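# Extract the pin from its block and place it down

## Task

Draw the pin out of the hole in its block and leave it resting on the table, well away from all blocks. It must stay there without the robot supporting it, and the robot may not be holding any other loose item at the end. The blocks are free-standing, so the pin's block must finish upright, no more than about a finger's width from its starting spot and turned roughly as before. Finally open the gripper and move the arm away.

## Robot and tools

ROBOT. There is one six-joint arm with a two-finger parallel gripper. Joint order everywhere (rows, Joint positions, Joint velocities, torques): waist, shoulder, elbow, forearm roll, wrist pitch, wrist roll. The fingers point along the gripper's +z axis and close along its y axis. end_effector_position is the spot between the pads when shut; closed fingertips extend about 33 mm past it, open ones about 9 mm. Closing also pushes the tips roughly 24 mm further out from the arm, so keep that clearance above the table.

FRAME. Results use the scene frame: origin on the table surface below the arm base, +z up, +y to the left when facing along +x. Positions in metres, orientation as quaternion wxyz, velocities in m/s and rad/s. The base may be tilted against the table, and the printed hand position can be off, more so when reaching far.

execute_actions. Argument actions is a list holding at most one item. Empty list [] only reports the current state. An item with rows (and optional steps, 1 to 15, default 15) is a move; each step lasts 1/30 s, each row is used for one step and the final row repeats to fill the remaining steps. An item with only steps (up to 300) is a wait that returns once that many steps have elapsed since the previous result. Optional pictures (true/false) turns camera images on or off; they are included by default. A refused call does nothing.

ROW LAYOUT. One flat list of 9 numbers for the single arm: six absolute joint target angles in radians (same meaning as in Joint positions, so these are goals, not offsets), then gripper position, gripper force_limit, gripper speed, each of those three in [-1, 1]. Joint ranges: waist, shoulder, forearm roll, wrist pitch, wrist roll -6.283 to 6.283; elbow -2.792 to 2.792. A target more than 0.010 beyond a range end and further out than the joint currently is gets the call refused; true ends may differ by 0.010. Requests beyond the real end are clipped there and a 'joint sent to its limit' line may appear (possibly about an earlier move); no such line does not prove there is room.

GRIPPER NUMBERS. position +1 is fully open (140 mm); pads touch near -0.8; -1 closes until blocked. force_limit on parts up to 40 mm wide: about 14 N at -1, 60 N at 0, 107 N at +1. speed: about 30 mm/s at -1, 140 at 0, 250 at +1. position_measured is in counts, nonlinear: 3 fully open, 230 pads together.

object_status: 0 moving, 1 blocked while opening, 2 blocked while closing (a grip), 3 reached target or pads met (a thin item might still be held). Grip by sending -1 and confirming 2. Stopped fingers stay put until position changes by 0.01 or more, or the object yields or is lost, after which they continue toward the target. To squeeze harder while at 2, raise force_limit and switch position between -1 and -0.98.

MOTION LIMITS. Joint target speed caps: 2.09 rad/s waist and shoulder, 3.14 elbow, 3.93 the three wrist joints, 0.3 s to ramp up, joints synchronized. Each step the target is held within a lead of the measured angle: 0.456 rad (waist, shoulder), 0.683 (elbow), 0.854 (wrist joints). If targets would move the hand over 70 mm from its measured spot, all are pulled back. Big moves therefore take several calls. Between calls the arm keeps heading to the last row sent until it nearly stops or a step is HELD; then only a new action moves it further.

RESULT LINES. State gives hand pose and velocities, Joint positions and velocities, joint torques (include gravity, load and contact, with per-unit offset, scale and noise), gripper data. 'joint command not followed' means the clearance check altered or blocked targets (mounting blocks and posts count as the arm). HELD marks steps where the row was not fully sent. MOTOR HOT warns of overheating from holding loads; an OVER-TEMPERATURE FAULT brakes the arm until cooled.

FAULTS. Contact torque reaching a joint's load limit (N m: waist 309, shoulder 309, elbow 145, wrist joints 40.9 each, held weight included) or an external force of 144 N anywhere on arm, tool or payload stops the arm for 10 s, drops the rest of the call and lets it yield. Avoid hard pushes, slams, drops and slips, and never knock anything off the table. Parts may occasionally be tugged or nudged by outside disturbances. Pull the pin straight out along the hole so the loose block is not dragged or tipped.

CAMERAS. cam_head_left, cam_head_right, cam_high, cam_low, cam_wrist, each 896x504, returned in that order. Calibration (pinhole plus radial, OpenCV style, T_world_to_cam maps scene frame to camera) is approximate; fixed cameras can be off by a couple of degrees and millimetres, and the wrist camera pose follows the reported joints.

zoom_image: camera (one of the five names) and region [x0, y0, x1, y1] in pixels of that camera's latest image, origin top-left, at most 504 by 504; returns a closer view.

finished_scene: argument scene, the integer number of the current scene. Release the pin and withdraw first. Replying with no tool call ends everything.

Each tool is called in YAML: its name, and indented under it one key for each argument.

## Session

execute_actions:
  actions: []

Scene clock: 0.00 s of 4480.00 s.
end_effector_position=(+0.6822, -0.0096, +0.2130) position_measured=3 object_status=3 end_effector_quat_wxyz=(+0.295, +0.487, +0.677, +0.466) end_effector_velocity=(-0.000, +0.000, -0.000) end_effector_angular_velocity=(+0.000, +0.001, +0.000)
Joint positions: [-0.435  0.21   2.392  2.091  0.824  3.708]
Joint velocities: [ 0.  0.  0.  0. -0. -0.]
Joint torques (N m, as the joint torque sensors report them, + toward a larger angle): no reading

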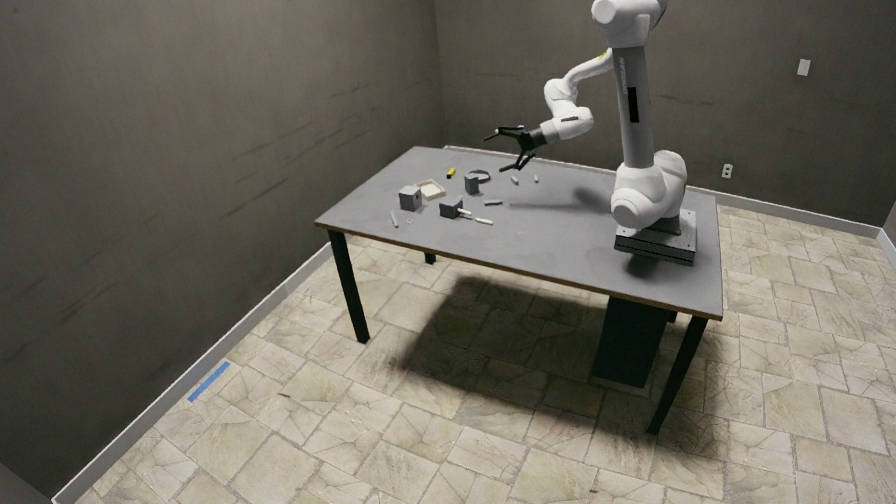

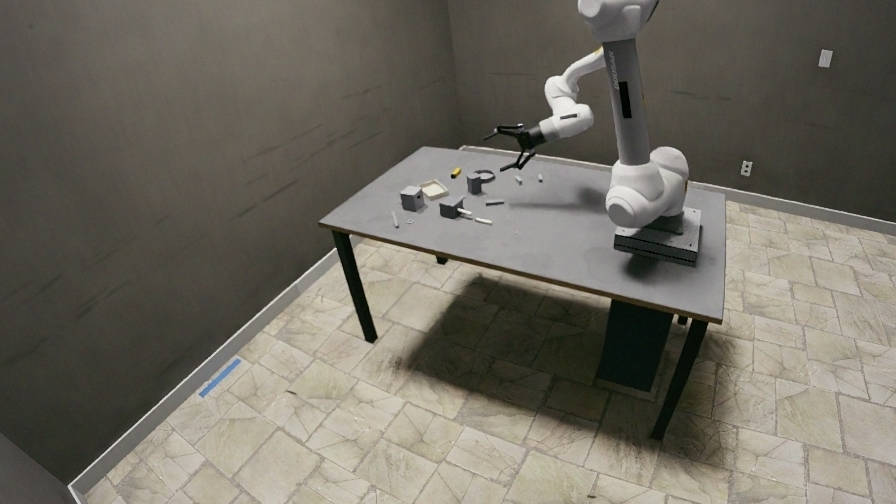

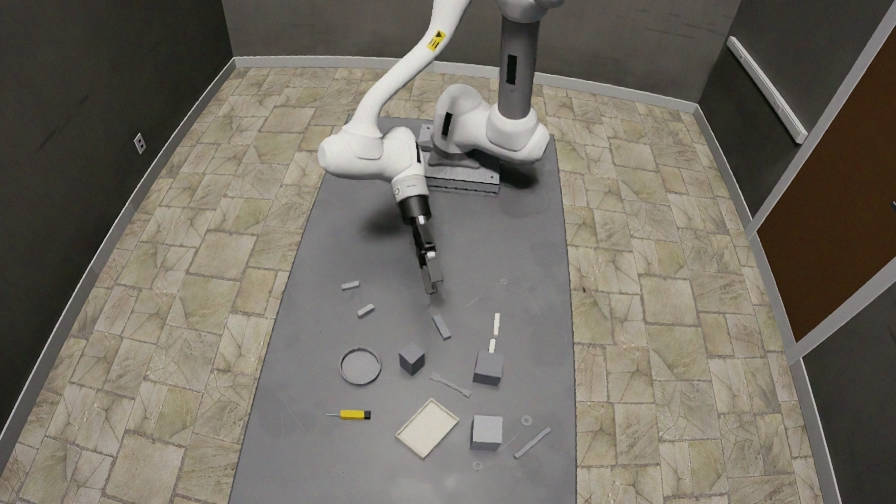

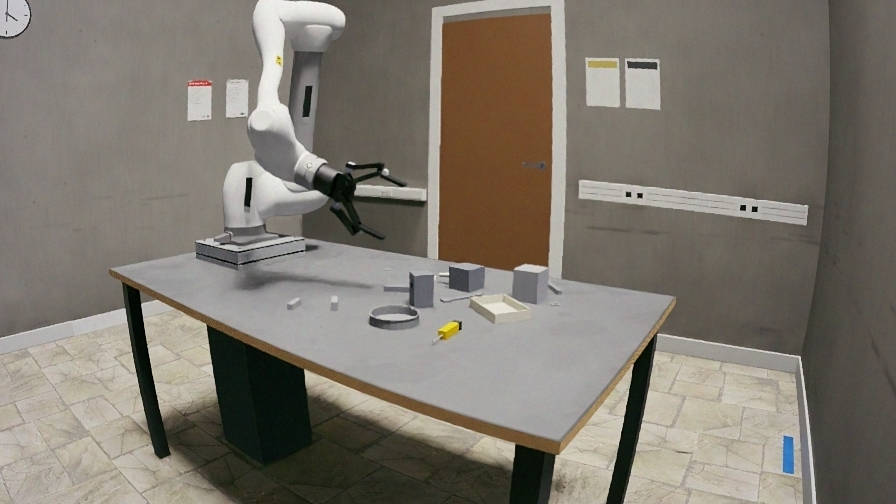

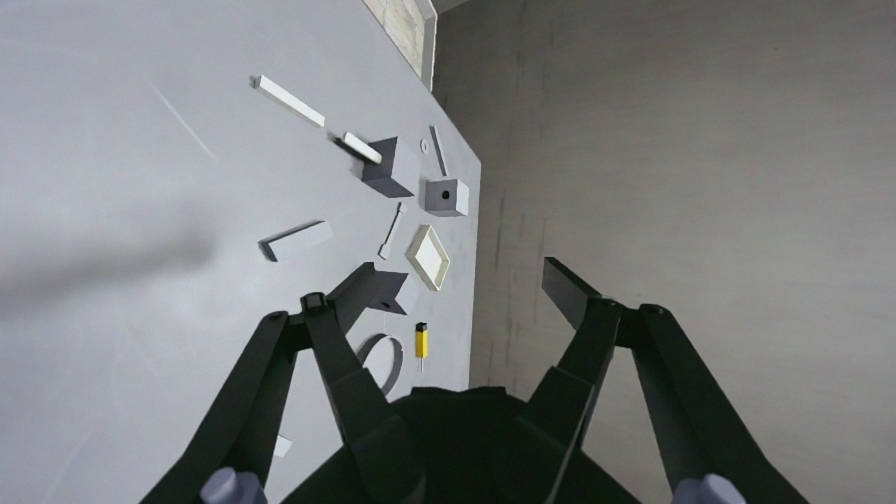

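zoom_image:
  camera: "cam_high"
  region: [420, 290, 580, 410]

zoom_image:
  camera: "cam_head_left"
  region: [380, 160, 520, 240]

zoom_image:
  camera: "cam_low"
  region: [380, 240, 580, 330]

zoom_image:
  camera: "cam_wrist"
  region: [230, 60, 490, 240]

Region (420, 290, 580, 410) of cam_high's 896x504 image, scaled by 3.150, with more detail than that image has; it fills the top 378 rows of this view, and the rest is white.

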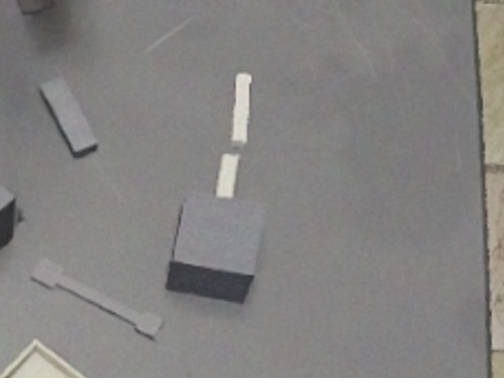

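Region (380, 160, 520, 240) of cam_head_left's 896x504 image, scaled by 3.600, with more detail than that image has; it fills the top 288 rows of this view, and the rest is white.

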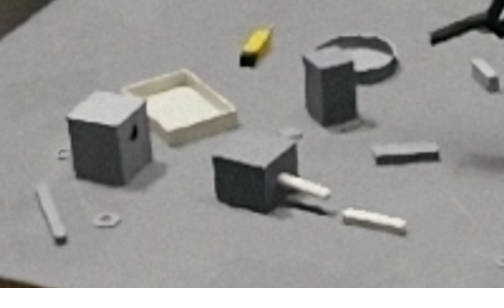

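Region (380, 240, 580, 330) of cam_low's 896x504 image, scaled by 2.520, with more detail than that image has; it fills the top 227 rows of this view, and the rest is white.

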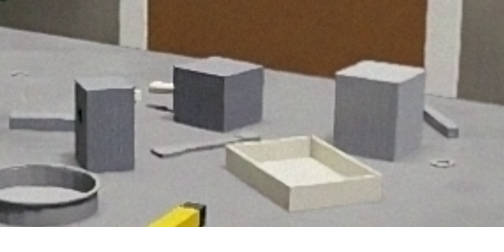

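Region (230, 60, 490, 240) of cam_wrist's 896x504 image, scaled by 1.938, with more detail than that image has; it fills the top 349 rows of this view, and the rest is white.

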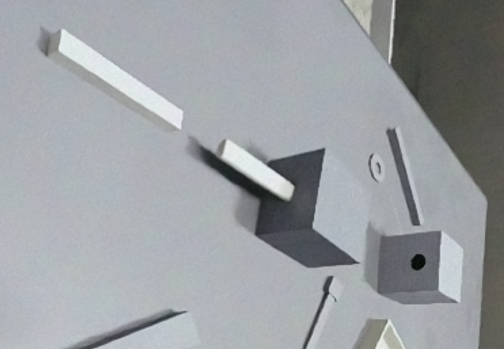

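execute_actions:
  actions:
    - {"rows":[[0.0997,0.4218,1.6124,0,1.1074,4.864,0.2,-0.3,0]],"steps":15}
  pictures: false

execute_actions:
  actions:
    - {"steps":45}

Scene clock: 21.03 s of 4480.00 s.
end_effector_position=(+0.7644, +0.2027, +0.2882) position_measured=103 object_status=0 end_effector_quat_wxyz=(+0.122, +0.318, +0.771, +0.538) end_effector_velocity=(-0.006, +0.496, +0.052) end_effector_angular_velocity=(-0.276, +0.498, +1.356)
Joint positions: [-0.19   0.31   2.032  1.585  0.958  4.204]
Joint velocities: [ 0.585  0.224 -0.846 -1.542  0.301  1.324]
Joint torques (N m, as the joint torque sensors report them, + toward a larger angle): [  5.26 -64.74 -35.4    0.63   1.78   0.39]
Steps of this call (steps 1 to 90: nothing new was sent; then 17.53 s passed at rest; steps 91 to 105: all 15 steps of this action). Readings (joint positions | what the end effector reports):
91: [-0.435 0.210 2.392 2.091 0.824 3.708] | position_measured=3 object_status=0
92: [-0.431 0.212 2.387 2.084 0.826 3.715] | position_measured=6 object_status=0
94: [-0.402 0.225 2.343 2.029 0.845 3.771] | position_measured=21 object_status=0
98: [-0.325 0.258 2.228 1.886 0.888 3.914] | position_measured=52 object_status=0
105: the state above

Scene clock: 22.53 s of 4480.00 s.
end_effector_position=(+0.7397, +0.1477, +0.2012) position_measured=104 object_status=3 end_effector_quat_wxyz=(+0.001, +0.000, +1.000, +0.001) end_effector_velocity=(+0.000, -0.001, +0.000) end_effector_angular_velocity=(-0.000, -0.000, -0.002)
Joint positions: [ 0.1    0.422  1.612 -0.     1.107  4.864]
Joint velocities: [-0.001  0.    -0.    -0.     0.     0.001]
Joint torques (N m, as the joint torque sensors report them, + toward a larger angle): [  0.45 -80.64 -39.02   4.06   0.33   0.38]
Steps of this call (steps 1 to 45: the robot went on to your last target). Readings (joint positions | what the end effector reports):
1: [-0.170 0.318 2.003 1.531 0.968 4.250] | position_measured=104 object_status=0
2: [-0.150 0.325 1.974 1.471 0.979 4.296] | position_measured=104 object_status=0
4: [-0.107 0.342 1.912 1.332 1.001 4.394] | position_measured=104 object_status=0
8: [-0.003 0.382 1.762 0.912 1.054 4.629] | position_measured=104 object_status=3
45: the state above
The arm was judged still, so your last target was given up. Only a new action makes it travel on or press farther. Fingers that are still opening or closing keep moving.
camera_calibration (this result's frames):
cam_wrist: T_world_to_cam=[[0.0331567, 0.998192, -0.0501302, -0.150373], [0.954148, -0.0166841, 0.298871, -0.742469], [0.297495, -0.0577412, -0.952976, 0.158886], [0, 0, 0, 1]] pos_world=[0.666143, 0.146888, 0.365779]

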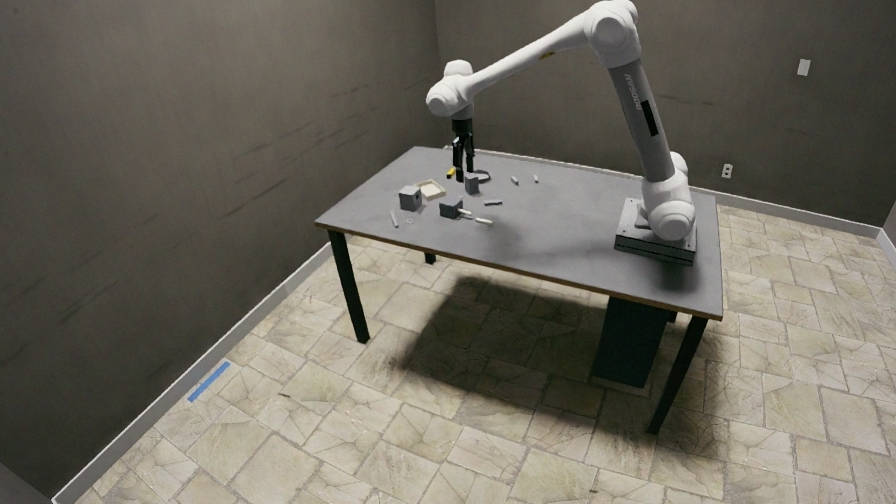

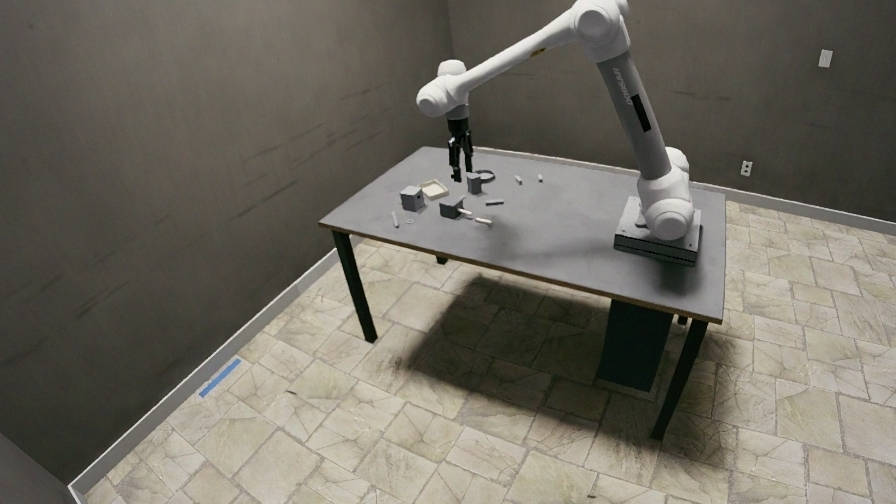

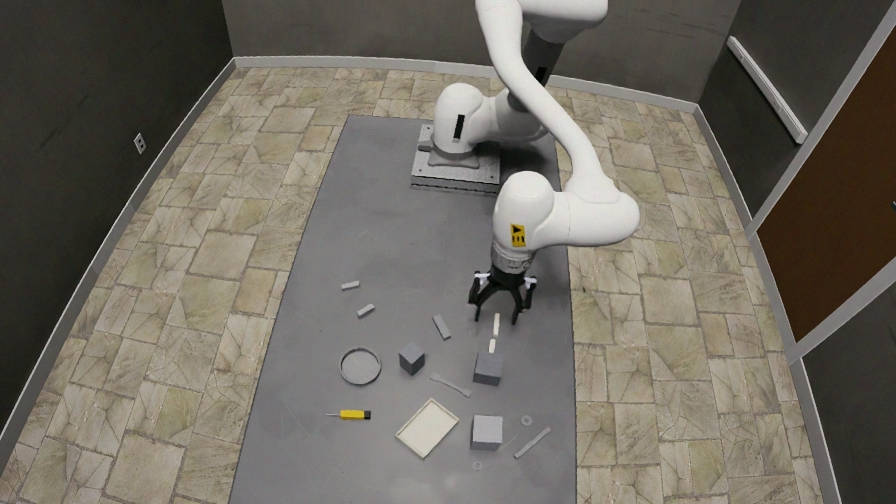

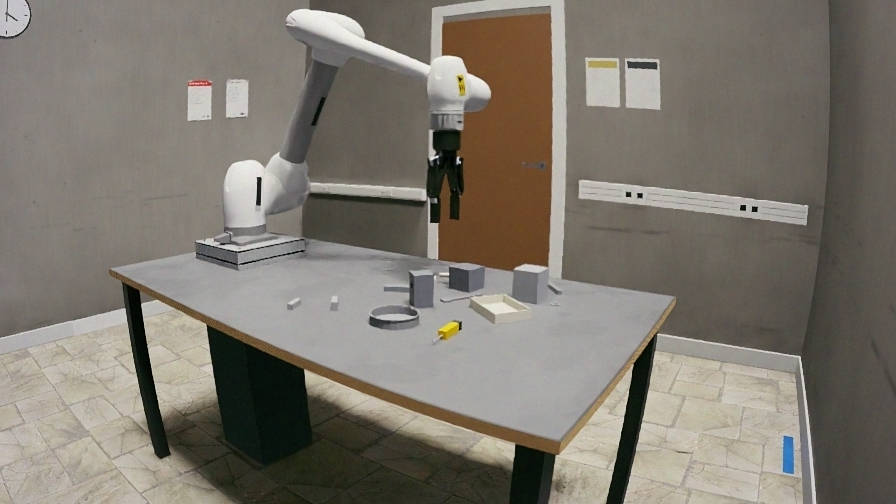

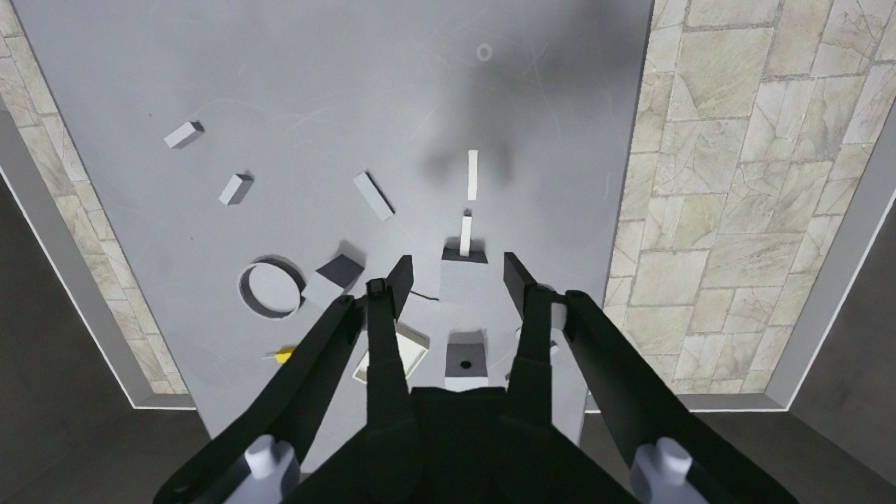

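Model is exact.

zoom_image:
  camera: "cam_wrist"
  region: [400, 130, 540, 310]

Region (400, 130, 540, 310) of cam_wrist's 896x504 image, scaled by 2.800, with more detail than that image has.

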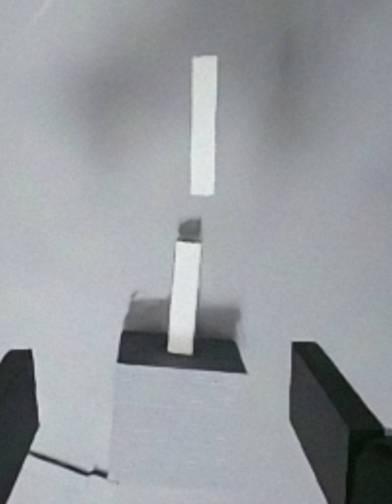

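execute_actions:
  actions:
    - {"rows":[[0.1087,0.5235,1.6813,0,0.9368,4.9521,-0.3,-0.3,0]],"steps":15}
  pictures: false

execute_actions:
  actions:
    - {"steps":15}

zoom_image:
  camera: "cam_wrist"
  region: [360, 120, 560, 340]

zoom_image:
  camera: "cam_head_left"
  region: [410, 160, 510, 240]

zoom_image:
  camera: "cam_low"
  region: [400, 220, 500, 310]

Scene clock: 32.83 s of 4480.00 s.
end_effector_position=(+0.7449, +0.1554, +0.0912) position_measured=167 object_status=0 end_effector_quat_wxyz=(+0.001, +0.040, +0.999, +0.001) end_effector_velocity=(+0.000, -0.000, +0.001) end_effector_angular_velocity=(+0.000, -0.001, +0.000)
Joint positions: [ 0.109  0.523  1.681 -0.     0.937  4.952]
Joint velocities: [-0.    -0.001 -0.     0.     0.    -0.001]
Joint torques (N m, as the joint torque sensors report them, + toward a larger angle): [  1.49 -86.91 -35.37   3.52   0.43   0.38]
Steps of this call (steps 1 to 90: nothing new was sent; then 6.80 s passed at rest; steps 91 to 105: all 15 steps of this action). Readings (joint positions | what the end effector reports):
91: [0.100 0.422 1.612 -0.000 1.107 4.864] | position_measured=104 object_status=0
92: [0.100 0.425 1.614 -0.000 1.101 4.867] | position_measured=107 object_status=0
94: [0.103 0.454 1.633 -0.000 1.052 4.893] | position_measured=122 object_status=0
98: [0.108 0.519 1.678 -0.000 0.945 4.948] | position_measured=153 object_status=0
105: the state above

Scene clock: 33.33 s of 4480.00 s.
end_effector_position=(+0.7449, +0.1555, +0.0912) position_measured=167 object_status=3 end_effector_quat_wxyz=(+0.001, +0.040, +0.999, +0.001) end_effector_velocity=(+0.000, +0.000, -0.000) end_effector_angular_velocity=(+0.000, -0.000, +0.001)
Joint positions: [ 0.109  0.523  1.681 -0.     0.937  4.952]
Joint velocities: [ 0.     0.    -0.001  0.     0.    -0.001]
Joint torques (N m, as the joint torque sensors report them, + toward a larger angle): [  1.09 -85.87 -34.87   3.64   0.34   0.32]
Steps of this call (steps 1 to 15: the robot went on to your last target). Readings (joint positions | what the end effector reports):
1: [0.109 0.523 1.681 -0.000 0.937 4.952] | position_measured=167 object_status=3
2: [0.109 0.523 1.681 -0.000 0.937 4.952] | position_measured=167 object_status=3
4: [0.109 0.523 1.681 -0.000 0.937 4.952] | position_measured=167 object_status=3
8: [0.109 0.523 1.681 -0.000 0.937 4.952] | position_measured=167 object_status=3
15: the state above
The arm was judged still, so your last target was given up. Only a new action makes it travel on or press farther. Fingers that are still opening or closing keep moving.
camera_calibration (this result's frames):
cam_wrist: T_world_to_cam=[[0.111901, 0.992464, -0.049942, -0.221647], [0.949882, -0.0920664, 0.298743, -0.69955], [0.291894, -0.0808685, -0.953026, 0.0608024], [0, 0, 0, 1]] pos_world=[0.671545, 0.160489, 0.255863]

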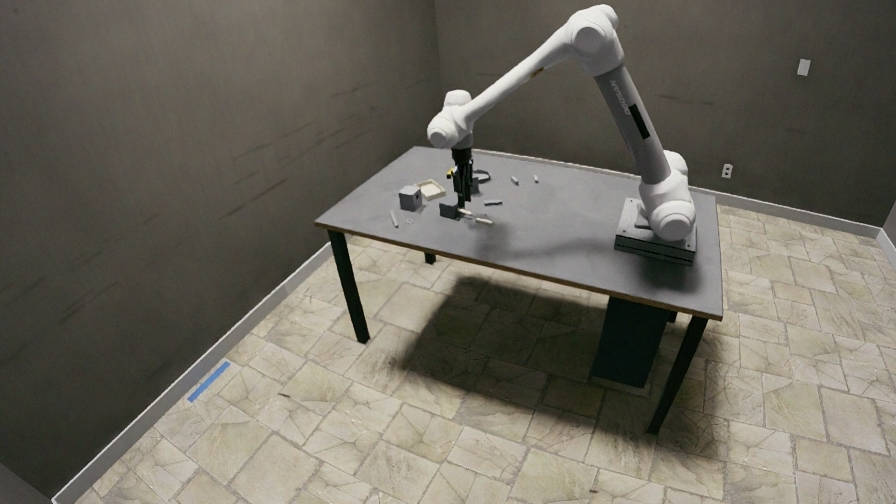

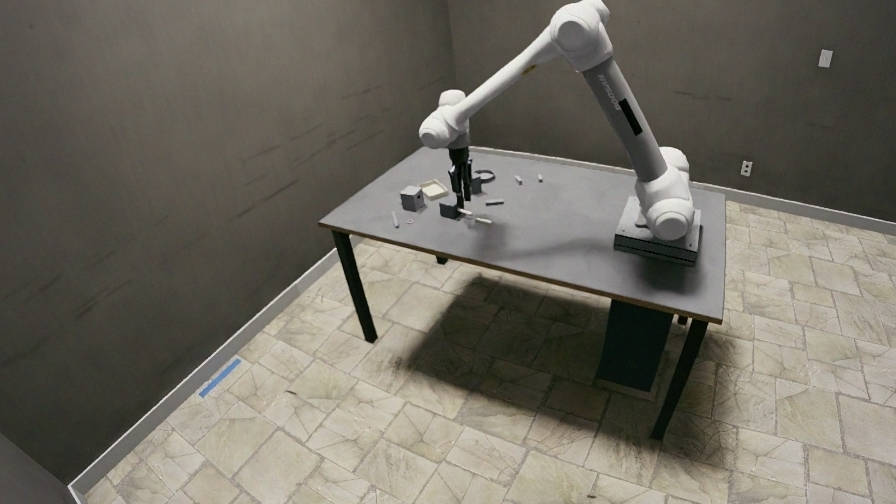

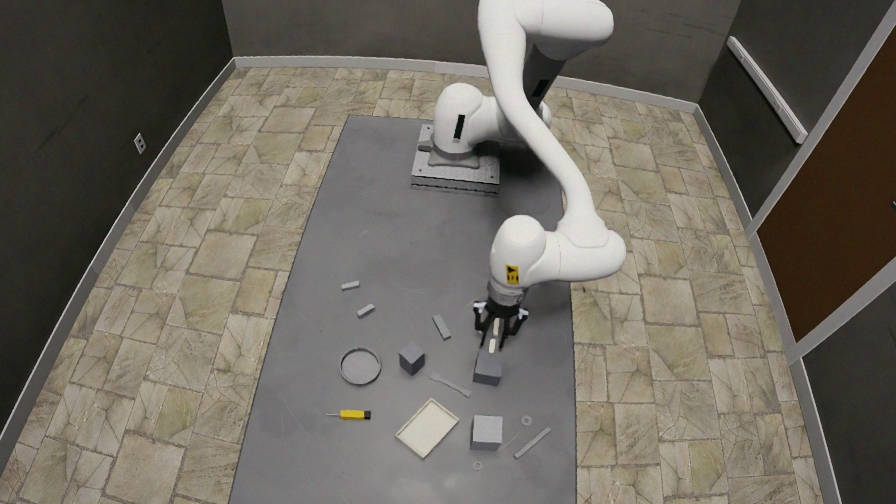

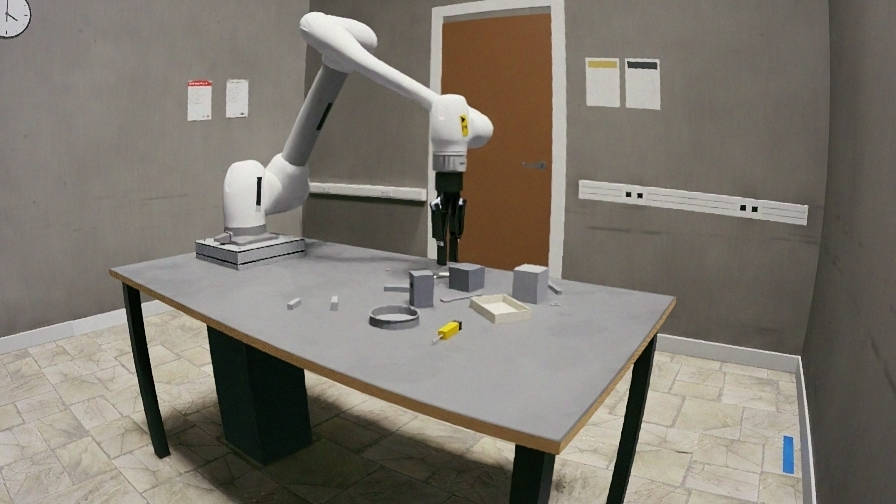

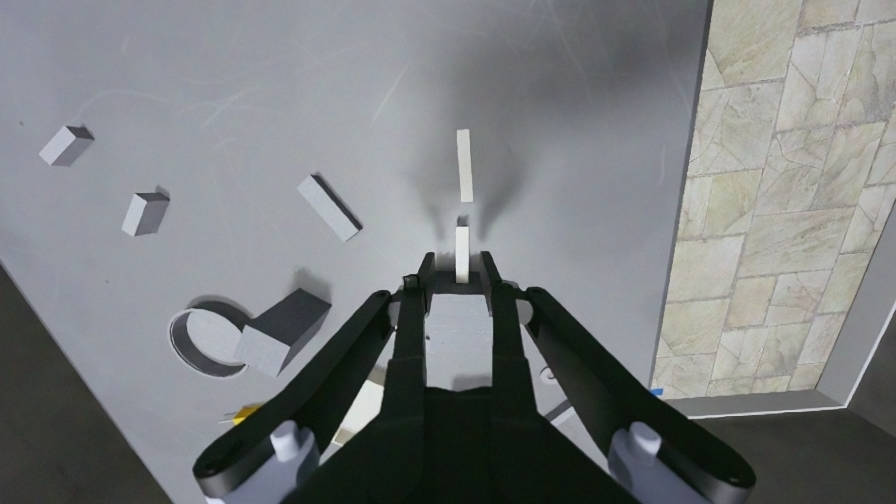

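Region (360, 120, 560, 340) of cam_wrist's 896x504 image, scaled by 2.291, with more detail than that image has; it fills the left 458 columns of this view, and the rest is white.

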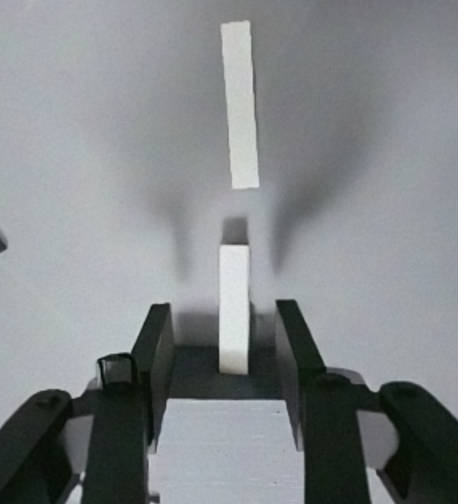

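Region (410, 160, 510, 240) of cam_head_left's 896x504 image, scaled by 5.040, with more detail than that image has; it fills the top 403 rows of this view, and the rest is white.

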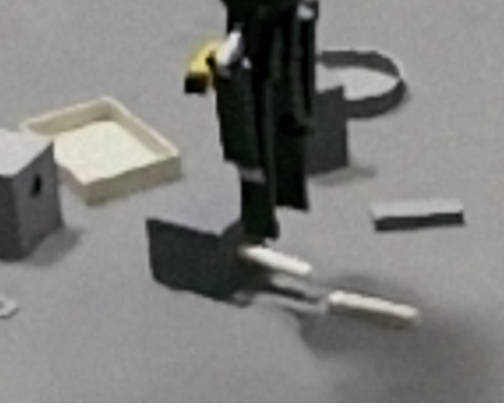

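Region (400, 220, 500, 310) of cam_low's 896x504 image, scaled by 5.040, with more detail than that image has; it fills the top 454 rows of this view, and the rest is white.

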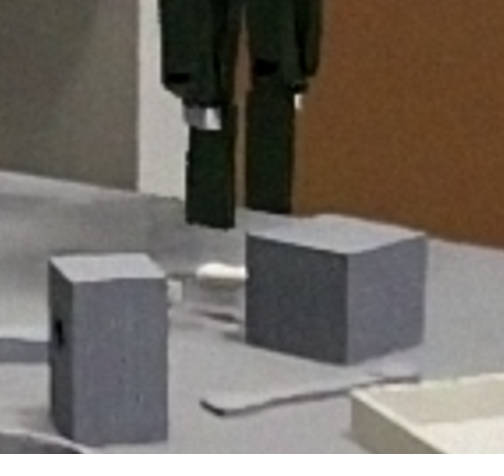

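execute_actions:
  actions:
    - {"rows":[[0.1138,0.5235,1.6813,0,0.9368,4.9572,-0.3,-0.3,0],[0.1138,0.5235,1.6813,0,0.9368,4.9572,-0.3,-0.3,0],[0.1138,0.53,1.6843,0,0.9273,4.9572,-0.3,-0.3,0],[0.1138,0.54,1.689,0,0.9126,4.9572,-0.3,-0.3,0],[0.1138,0.55,1.6935,0,0.8981,4.9572,-0.3,-0.3,0],[0.1138,0.558,1.6972,0,0.8864,4.9572,-0.3,-0.3,0],[0.1138,0.5639,1.6999,0,0.8778,4.9572,-0.3,-0.3,0]],"steps":15}

zoom_image:
  camera: "cam_wrist"
  region: [360, 120, 560, 340]

zoom_image:
  camera: "cam_head_left"
  region: [410, 160, 510, 240]

zoom_image:
  camera: "cam_low"
  region: [400, 220, 500, 310]

Scene clock: 39.07 s of 4480.00 s.
end_effector_position=(+0.7454, +0.1595, +0.0522) position_measured=167 object_status=3 end_effector_quat_wxyz=(+0.001, +0.040, +0.999, +0.001) end_effector_velocity=(-0.000, -0.000, +0.000) end_effector_angular_velocity=(-0.000, +0.000, -0.000)
Joint positions: [0.114 0.564 1.7   0.    0.878 4.957]
Joint velocities: [-0. -0.  0. -0.  0.  0.]
Joint torques (N m, as the joint torque sensors report them, + toward a larger angle): [  0.93 -83.37 -31.94   3.35   0.37   0.35]
Steps of this call (steps 1 to 90: nothing new was sent; then 2.23 s passed at rest; steps 91 to 105: all 15 steps of this action). Readings (joint positions | what the end effector reports):
91: [0.109 0.524 1.681 0.000 0.937 4.952] | position_measured=167 object_status=3
92: [0.111 0.524 1.681 0.000 0.937 4.955] | position_measured=167 object_status=3
94: [0.114 0.526 1.682 0.000 0.932 4.957] | position_measured=167 object_status=3
98: [0.114 0.558 1.697 0.000 0.887 4.957] | position_measured=167 object_status=3
105: the state above
camera_calibration (this result's frames):
cam_wrist: T_world_to_cam=[[0.11201, 0.992456, -0.049858, -0.227757], [0.949902, -0.0922045, 0.298639, -0.687934], [0.291789, -0.0808108, -0.953063, 0.0238816], [0, 0, 0, 1]] pos_world=[0.672012, 0.164538, 0.216849]

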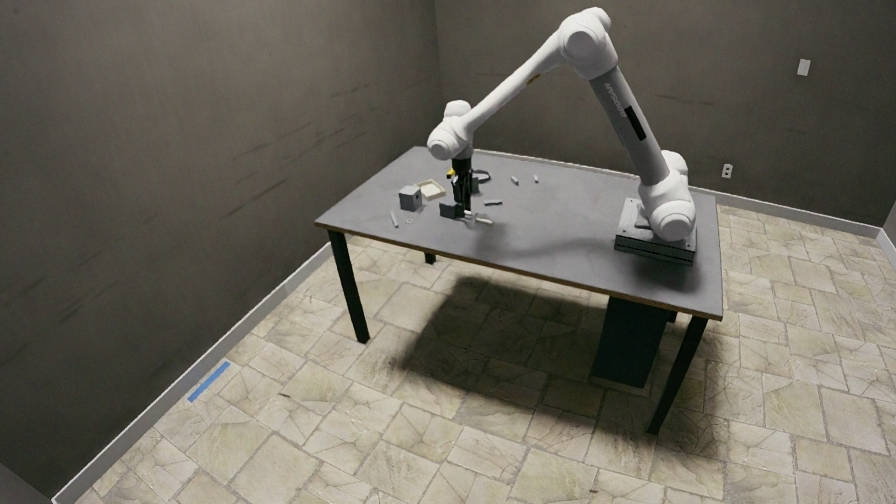

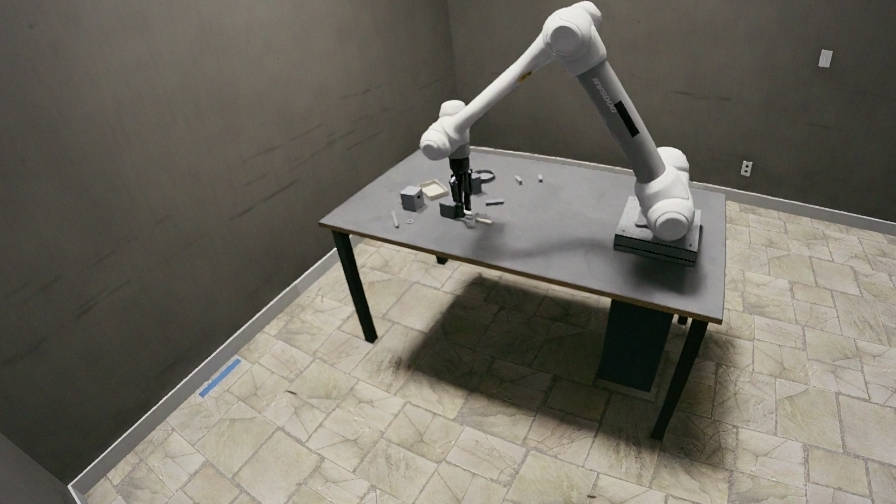

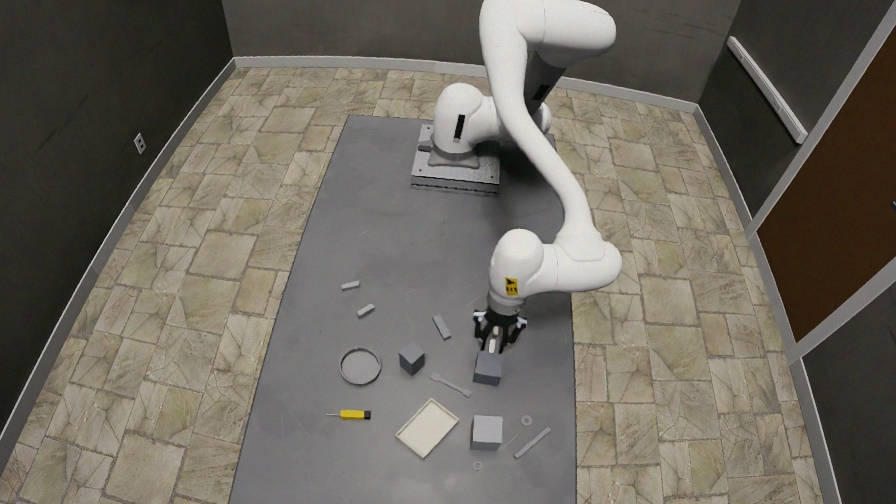

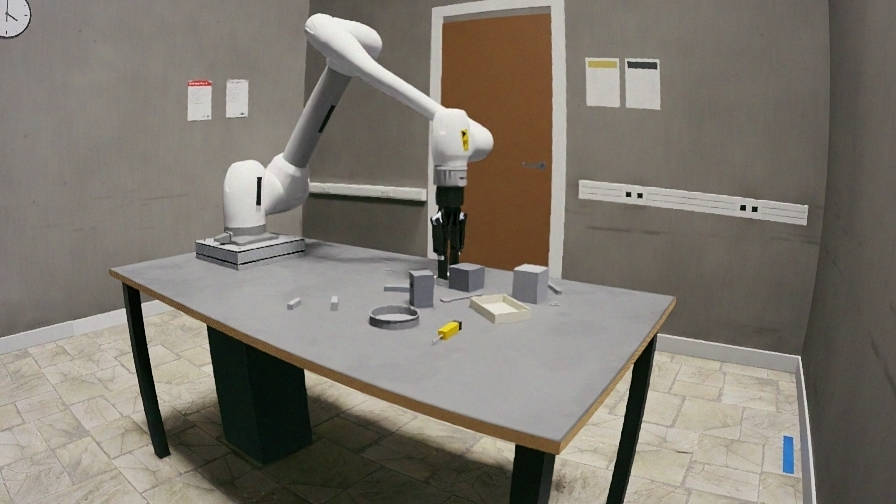

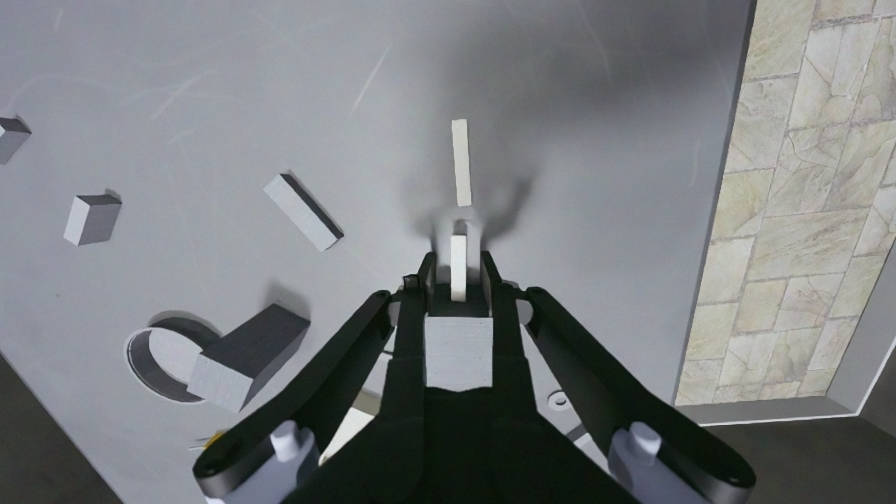

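Region (360, 120, 560, 340) of cam_wrist's 896x504 image, scaled by 2.291, with more detail than that image has; it fills the left 458 columns of this view, and the rest is white.

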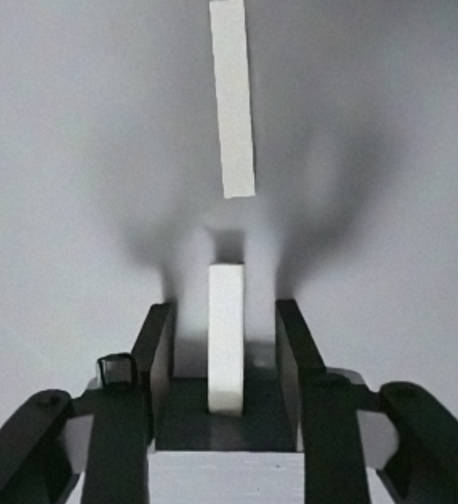

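Region (410, 160, 510, 240) of cam_head_left's 896x504 image, scaled by 5.040, with more detail than that image has; it fills the top 403 rows of this view, and the rest is white.

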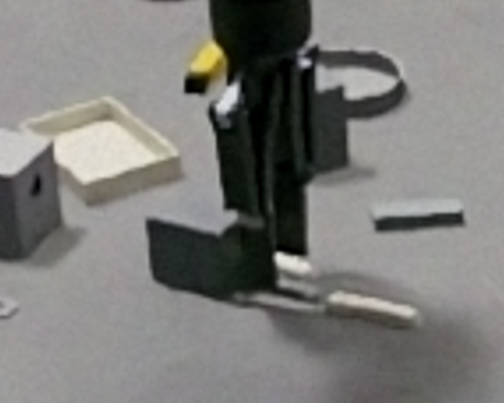

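Region (400, 220, 500, 310) of cam_low's 896x504 image, scaled by 5.040, with more detail than that image has; it fills the top 454 rows of this view, and the rest is white.

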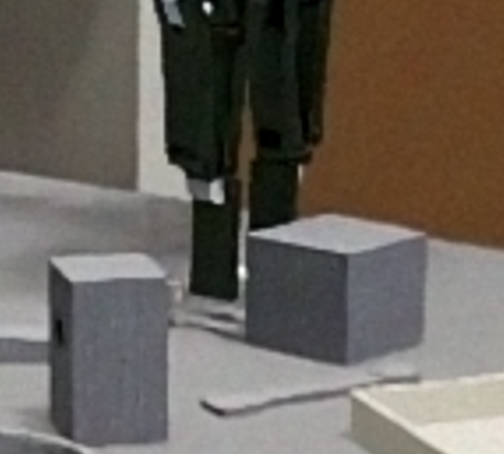

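execute_actions:
  actions:
    - {"rows":[[0.1146,0.5639,1.6999,0,0.8778,4.958,-1,0,-0.7]],"steps":15}
  pictures: false

execute_actions:
  actions:
    - {"steps":8}

zoom_image:
  camera: "cam_wrist"
  region: [360, 120, 560, 340]

Scene clock: 41.27 s of 4480.00 s.
end_effector_position=(+0.7453, +0.1601, +0.0523) position_measured=212 object_status=0 end_effector_quat_wxyz=(+0.001, +0.040, +0.999, +0.001) end_effector_velocity=(-0.000, +0.000, +0.000) end_effector_angular_velocity=(+0.000, +0.000, +0.000)
Joint positions: [ 0.115  0.564  1.7   -0.     0.878  4.958]
Joint velocities: [ 0.    -0.001  0.001  0.    -0.     0.   ]
Joint torques (N m, as the joint torque sensors report them, + toward a larger angle): [  7.25 -86.35 -34.06   5.82  -0.71  -0.25]
Steps of this call (steps 1 to 15: the robot went on to your last target; steps 16 to 51: nothing new was sent; steps 52 to 66: all 15 steps of this action). Readings (joint positions | what the end effector reports):
52: [0.114 0.564 1.700 -0.000 0.878 4.957] | position_measured=167 object_status=0
53: [0.114 0.564 1.700 -0.000 0.878 4.958] | position_measured=168 object_status=0
55: [0.115 0.564 1.700 -0.000 0.878 4.958] | position_measured=175 object_status=0
59: [0.115 0.564 1.700 -0.000 0.878 4.958] | position_measured=189 object_status=0
66: the state above

Scene clock: 41.53 s of 4480.00 s.
end_effector_position=(+0.7453, +0.1601, +0.0523) position_measured=214 object_status=2 end_effector_quat_wxyz=(+0.001, +0.040, +0.999, +0.001) end_effector_velocity=(-0.000, -0.000, -0.000) end_effector_angular_velocity=(-0.000, +0.001, -0.000)
Joint positions: [ 0.115  0.564  1.7   -0.     0.878  4.958]
Joint velocities: [-0.     0.     0.001  0.    -0.     0.   ]
Joint torques (N m, as the joint torque sensors report them, + toward a larger angle): [  8.05 -85.18 -34.17   5.76  -0.8   -0.12]
Steps of this call (steps 1 to 8: the robot went on to your last target). Readings (joint positions | what the end effector reports):
1: [0.115 0.564 1.700 -0.000 0.878 4.958] | position_measured=214 object_status=0
2: [0.115 0.564 1.700 -0.000 0.878 4.958] | position_measured=214 object_status=0
4: [0.115 0.564 1.700 -0.000 0.878 4.958] | position_measured=214 object_status=0
8: the state above
camera_calibration (this result's frames):
cam_wrist: T_world_to_cam=[[0.111851, 0.992464, -0.0500516, -0.228138], [0.949864, -0.0919798, 0.298829, -0.687846], [0.291973, -0.0809666, -0.952993, 0.0239287], [0, 0, 0, 1]] pos_world=[0.671891, 0.165088, 0.216933]

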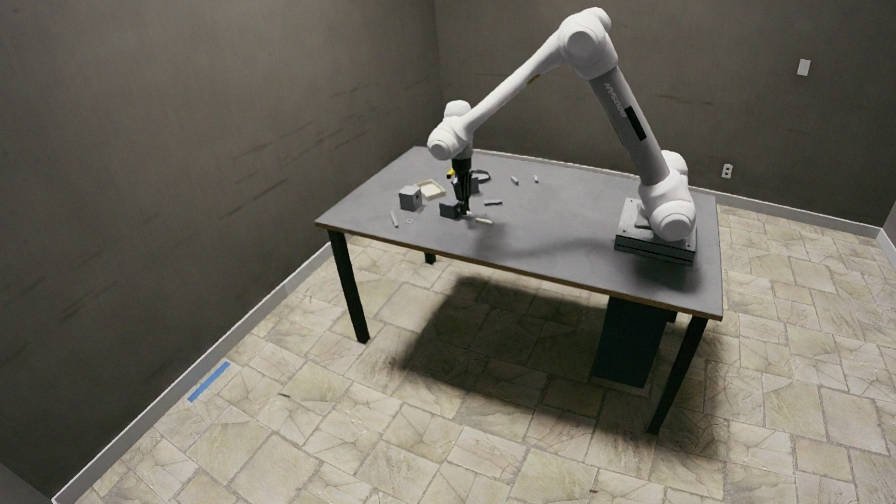

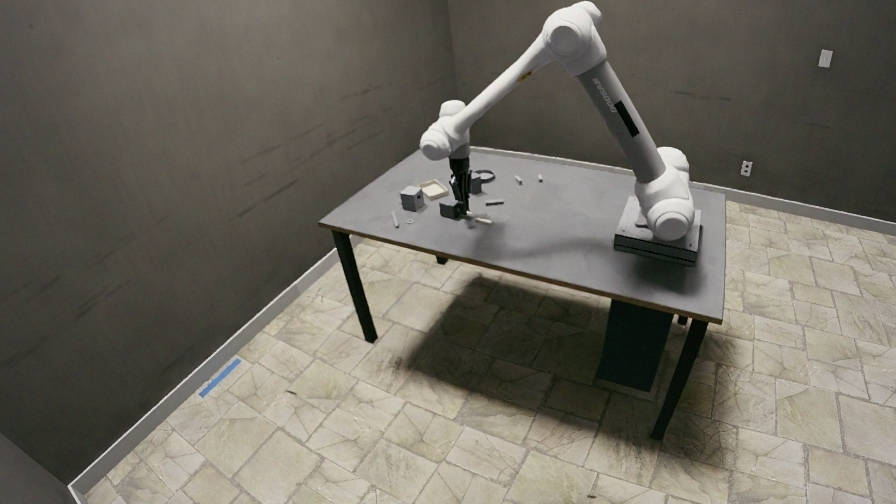

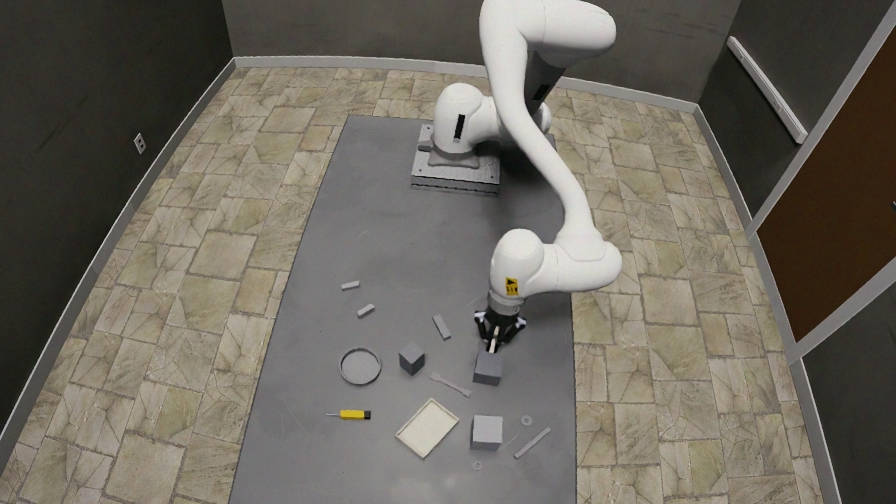

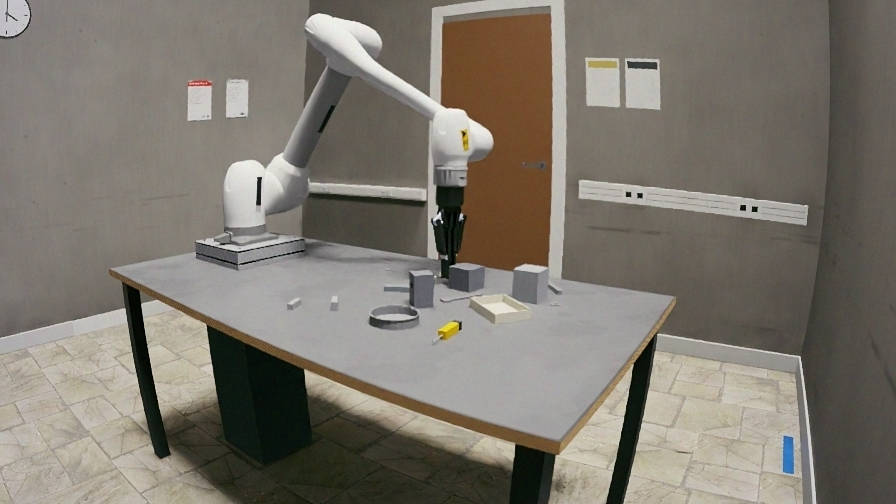

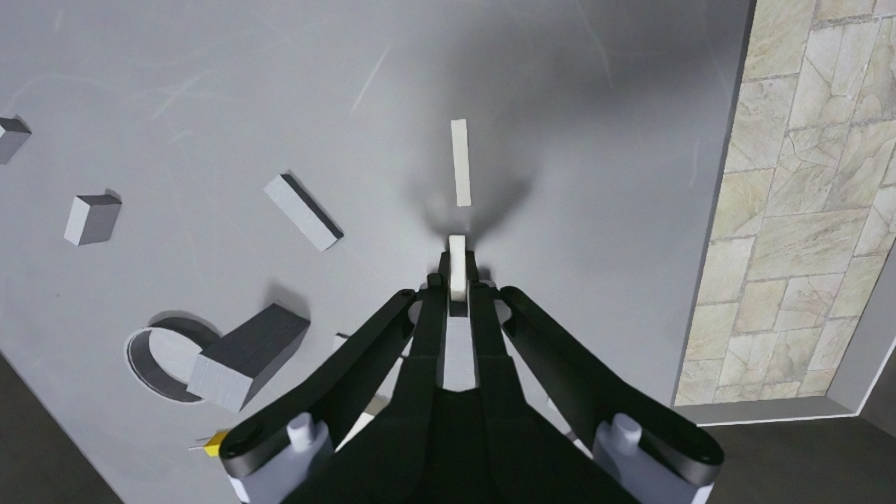

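Region (360, 120, 560, 340) of cam_wrist's 896x504 image, scaled by 2.291, with more detail than that image has; it fills the left 458 columns of this view, and the rest is white.

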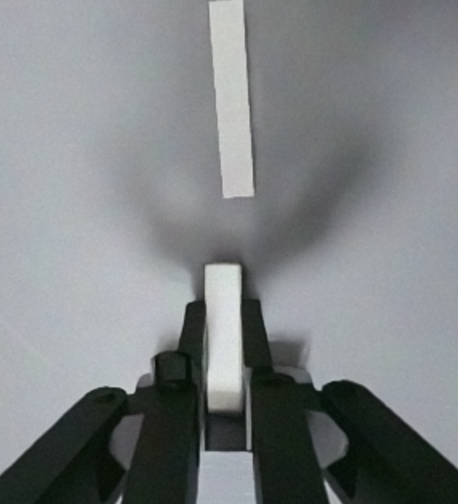

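execute_actions:
  actions:
    - {"rows":[[0.1133,0.5639,1.6999,0,0.8778,4.9567,-1,0,-0.7]],"steps":10}
  pictures: false

Scene clock: 48.03 s of 4480.00 s.
end_effector_position=(+0.7454, +0.1592, +0.0523) position_measured=214 object_status=2 end_effector_quat_wxyz=(+0.001, +0.040, +0.999, +0.001) end_effector_velocity=(+0.001, -0.000, +0.001) end_effector_angular_velocity=(+0.000, -0.002, -0.002)
Joint positions: [0.113 0.564 1.7   0.    0.878 4.957]
Joint velocities: [-0.001 -0.001 -0.001  0.    -0.     0.001]
Joint torques (N m, as the joint torque sensors report them, + toward a larger angle): [ -1.63 -84.8  -32.56   2.46  -0.03   0.46]
Steps of this call (steps 1 to 15: the robot went on to your last target; steps 16 to 90: nothing new was sent; then 3.17 s passed at rest; steps 91 to 100: all 10 steps of this action). Readings (joint positions | what the end effector reports):
91: [0.115 0.564 1.700 0.000 0.878 4.958] | position_measured=214 object_status=2
92: [0.114 0.564 1.700 0.000 0.878 4.957] | position_measured=214 object_status=2
94: [0.113 0.564 1.700 0.000 0.878 4.957] | position_measured=214 object_status=2
98: [0.113 0.564 1.700 0.000 0.878 4.957] | position_measured=214 object_status=2
100: the state above


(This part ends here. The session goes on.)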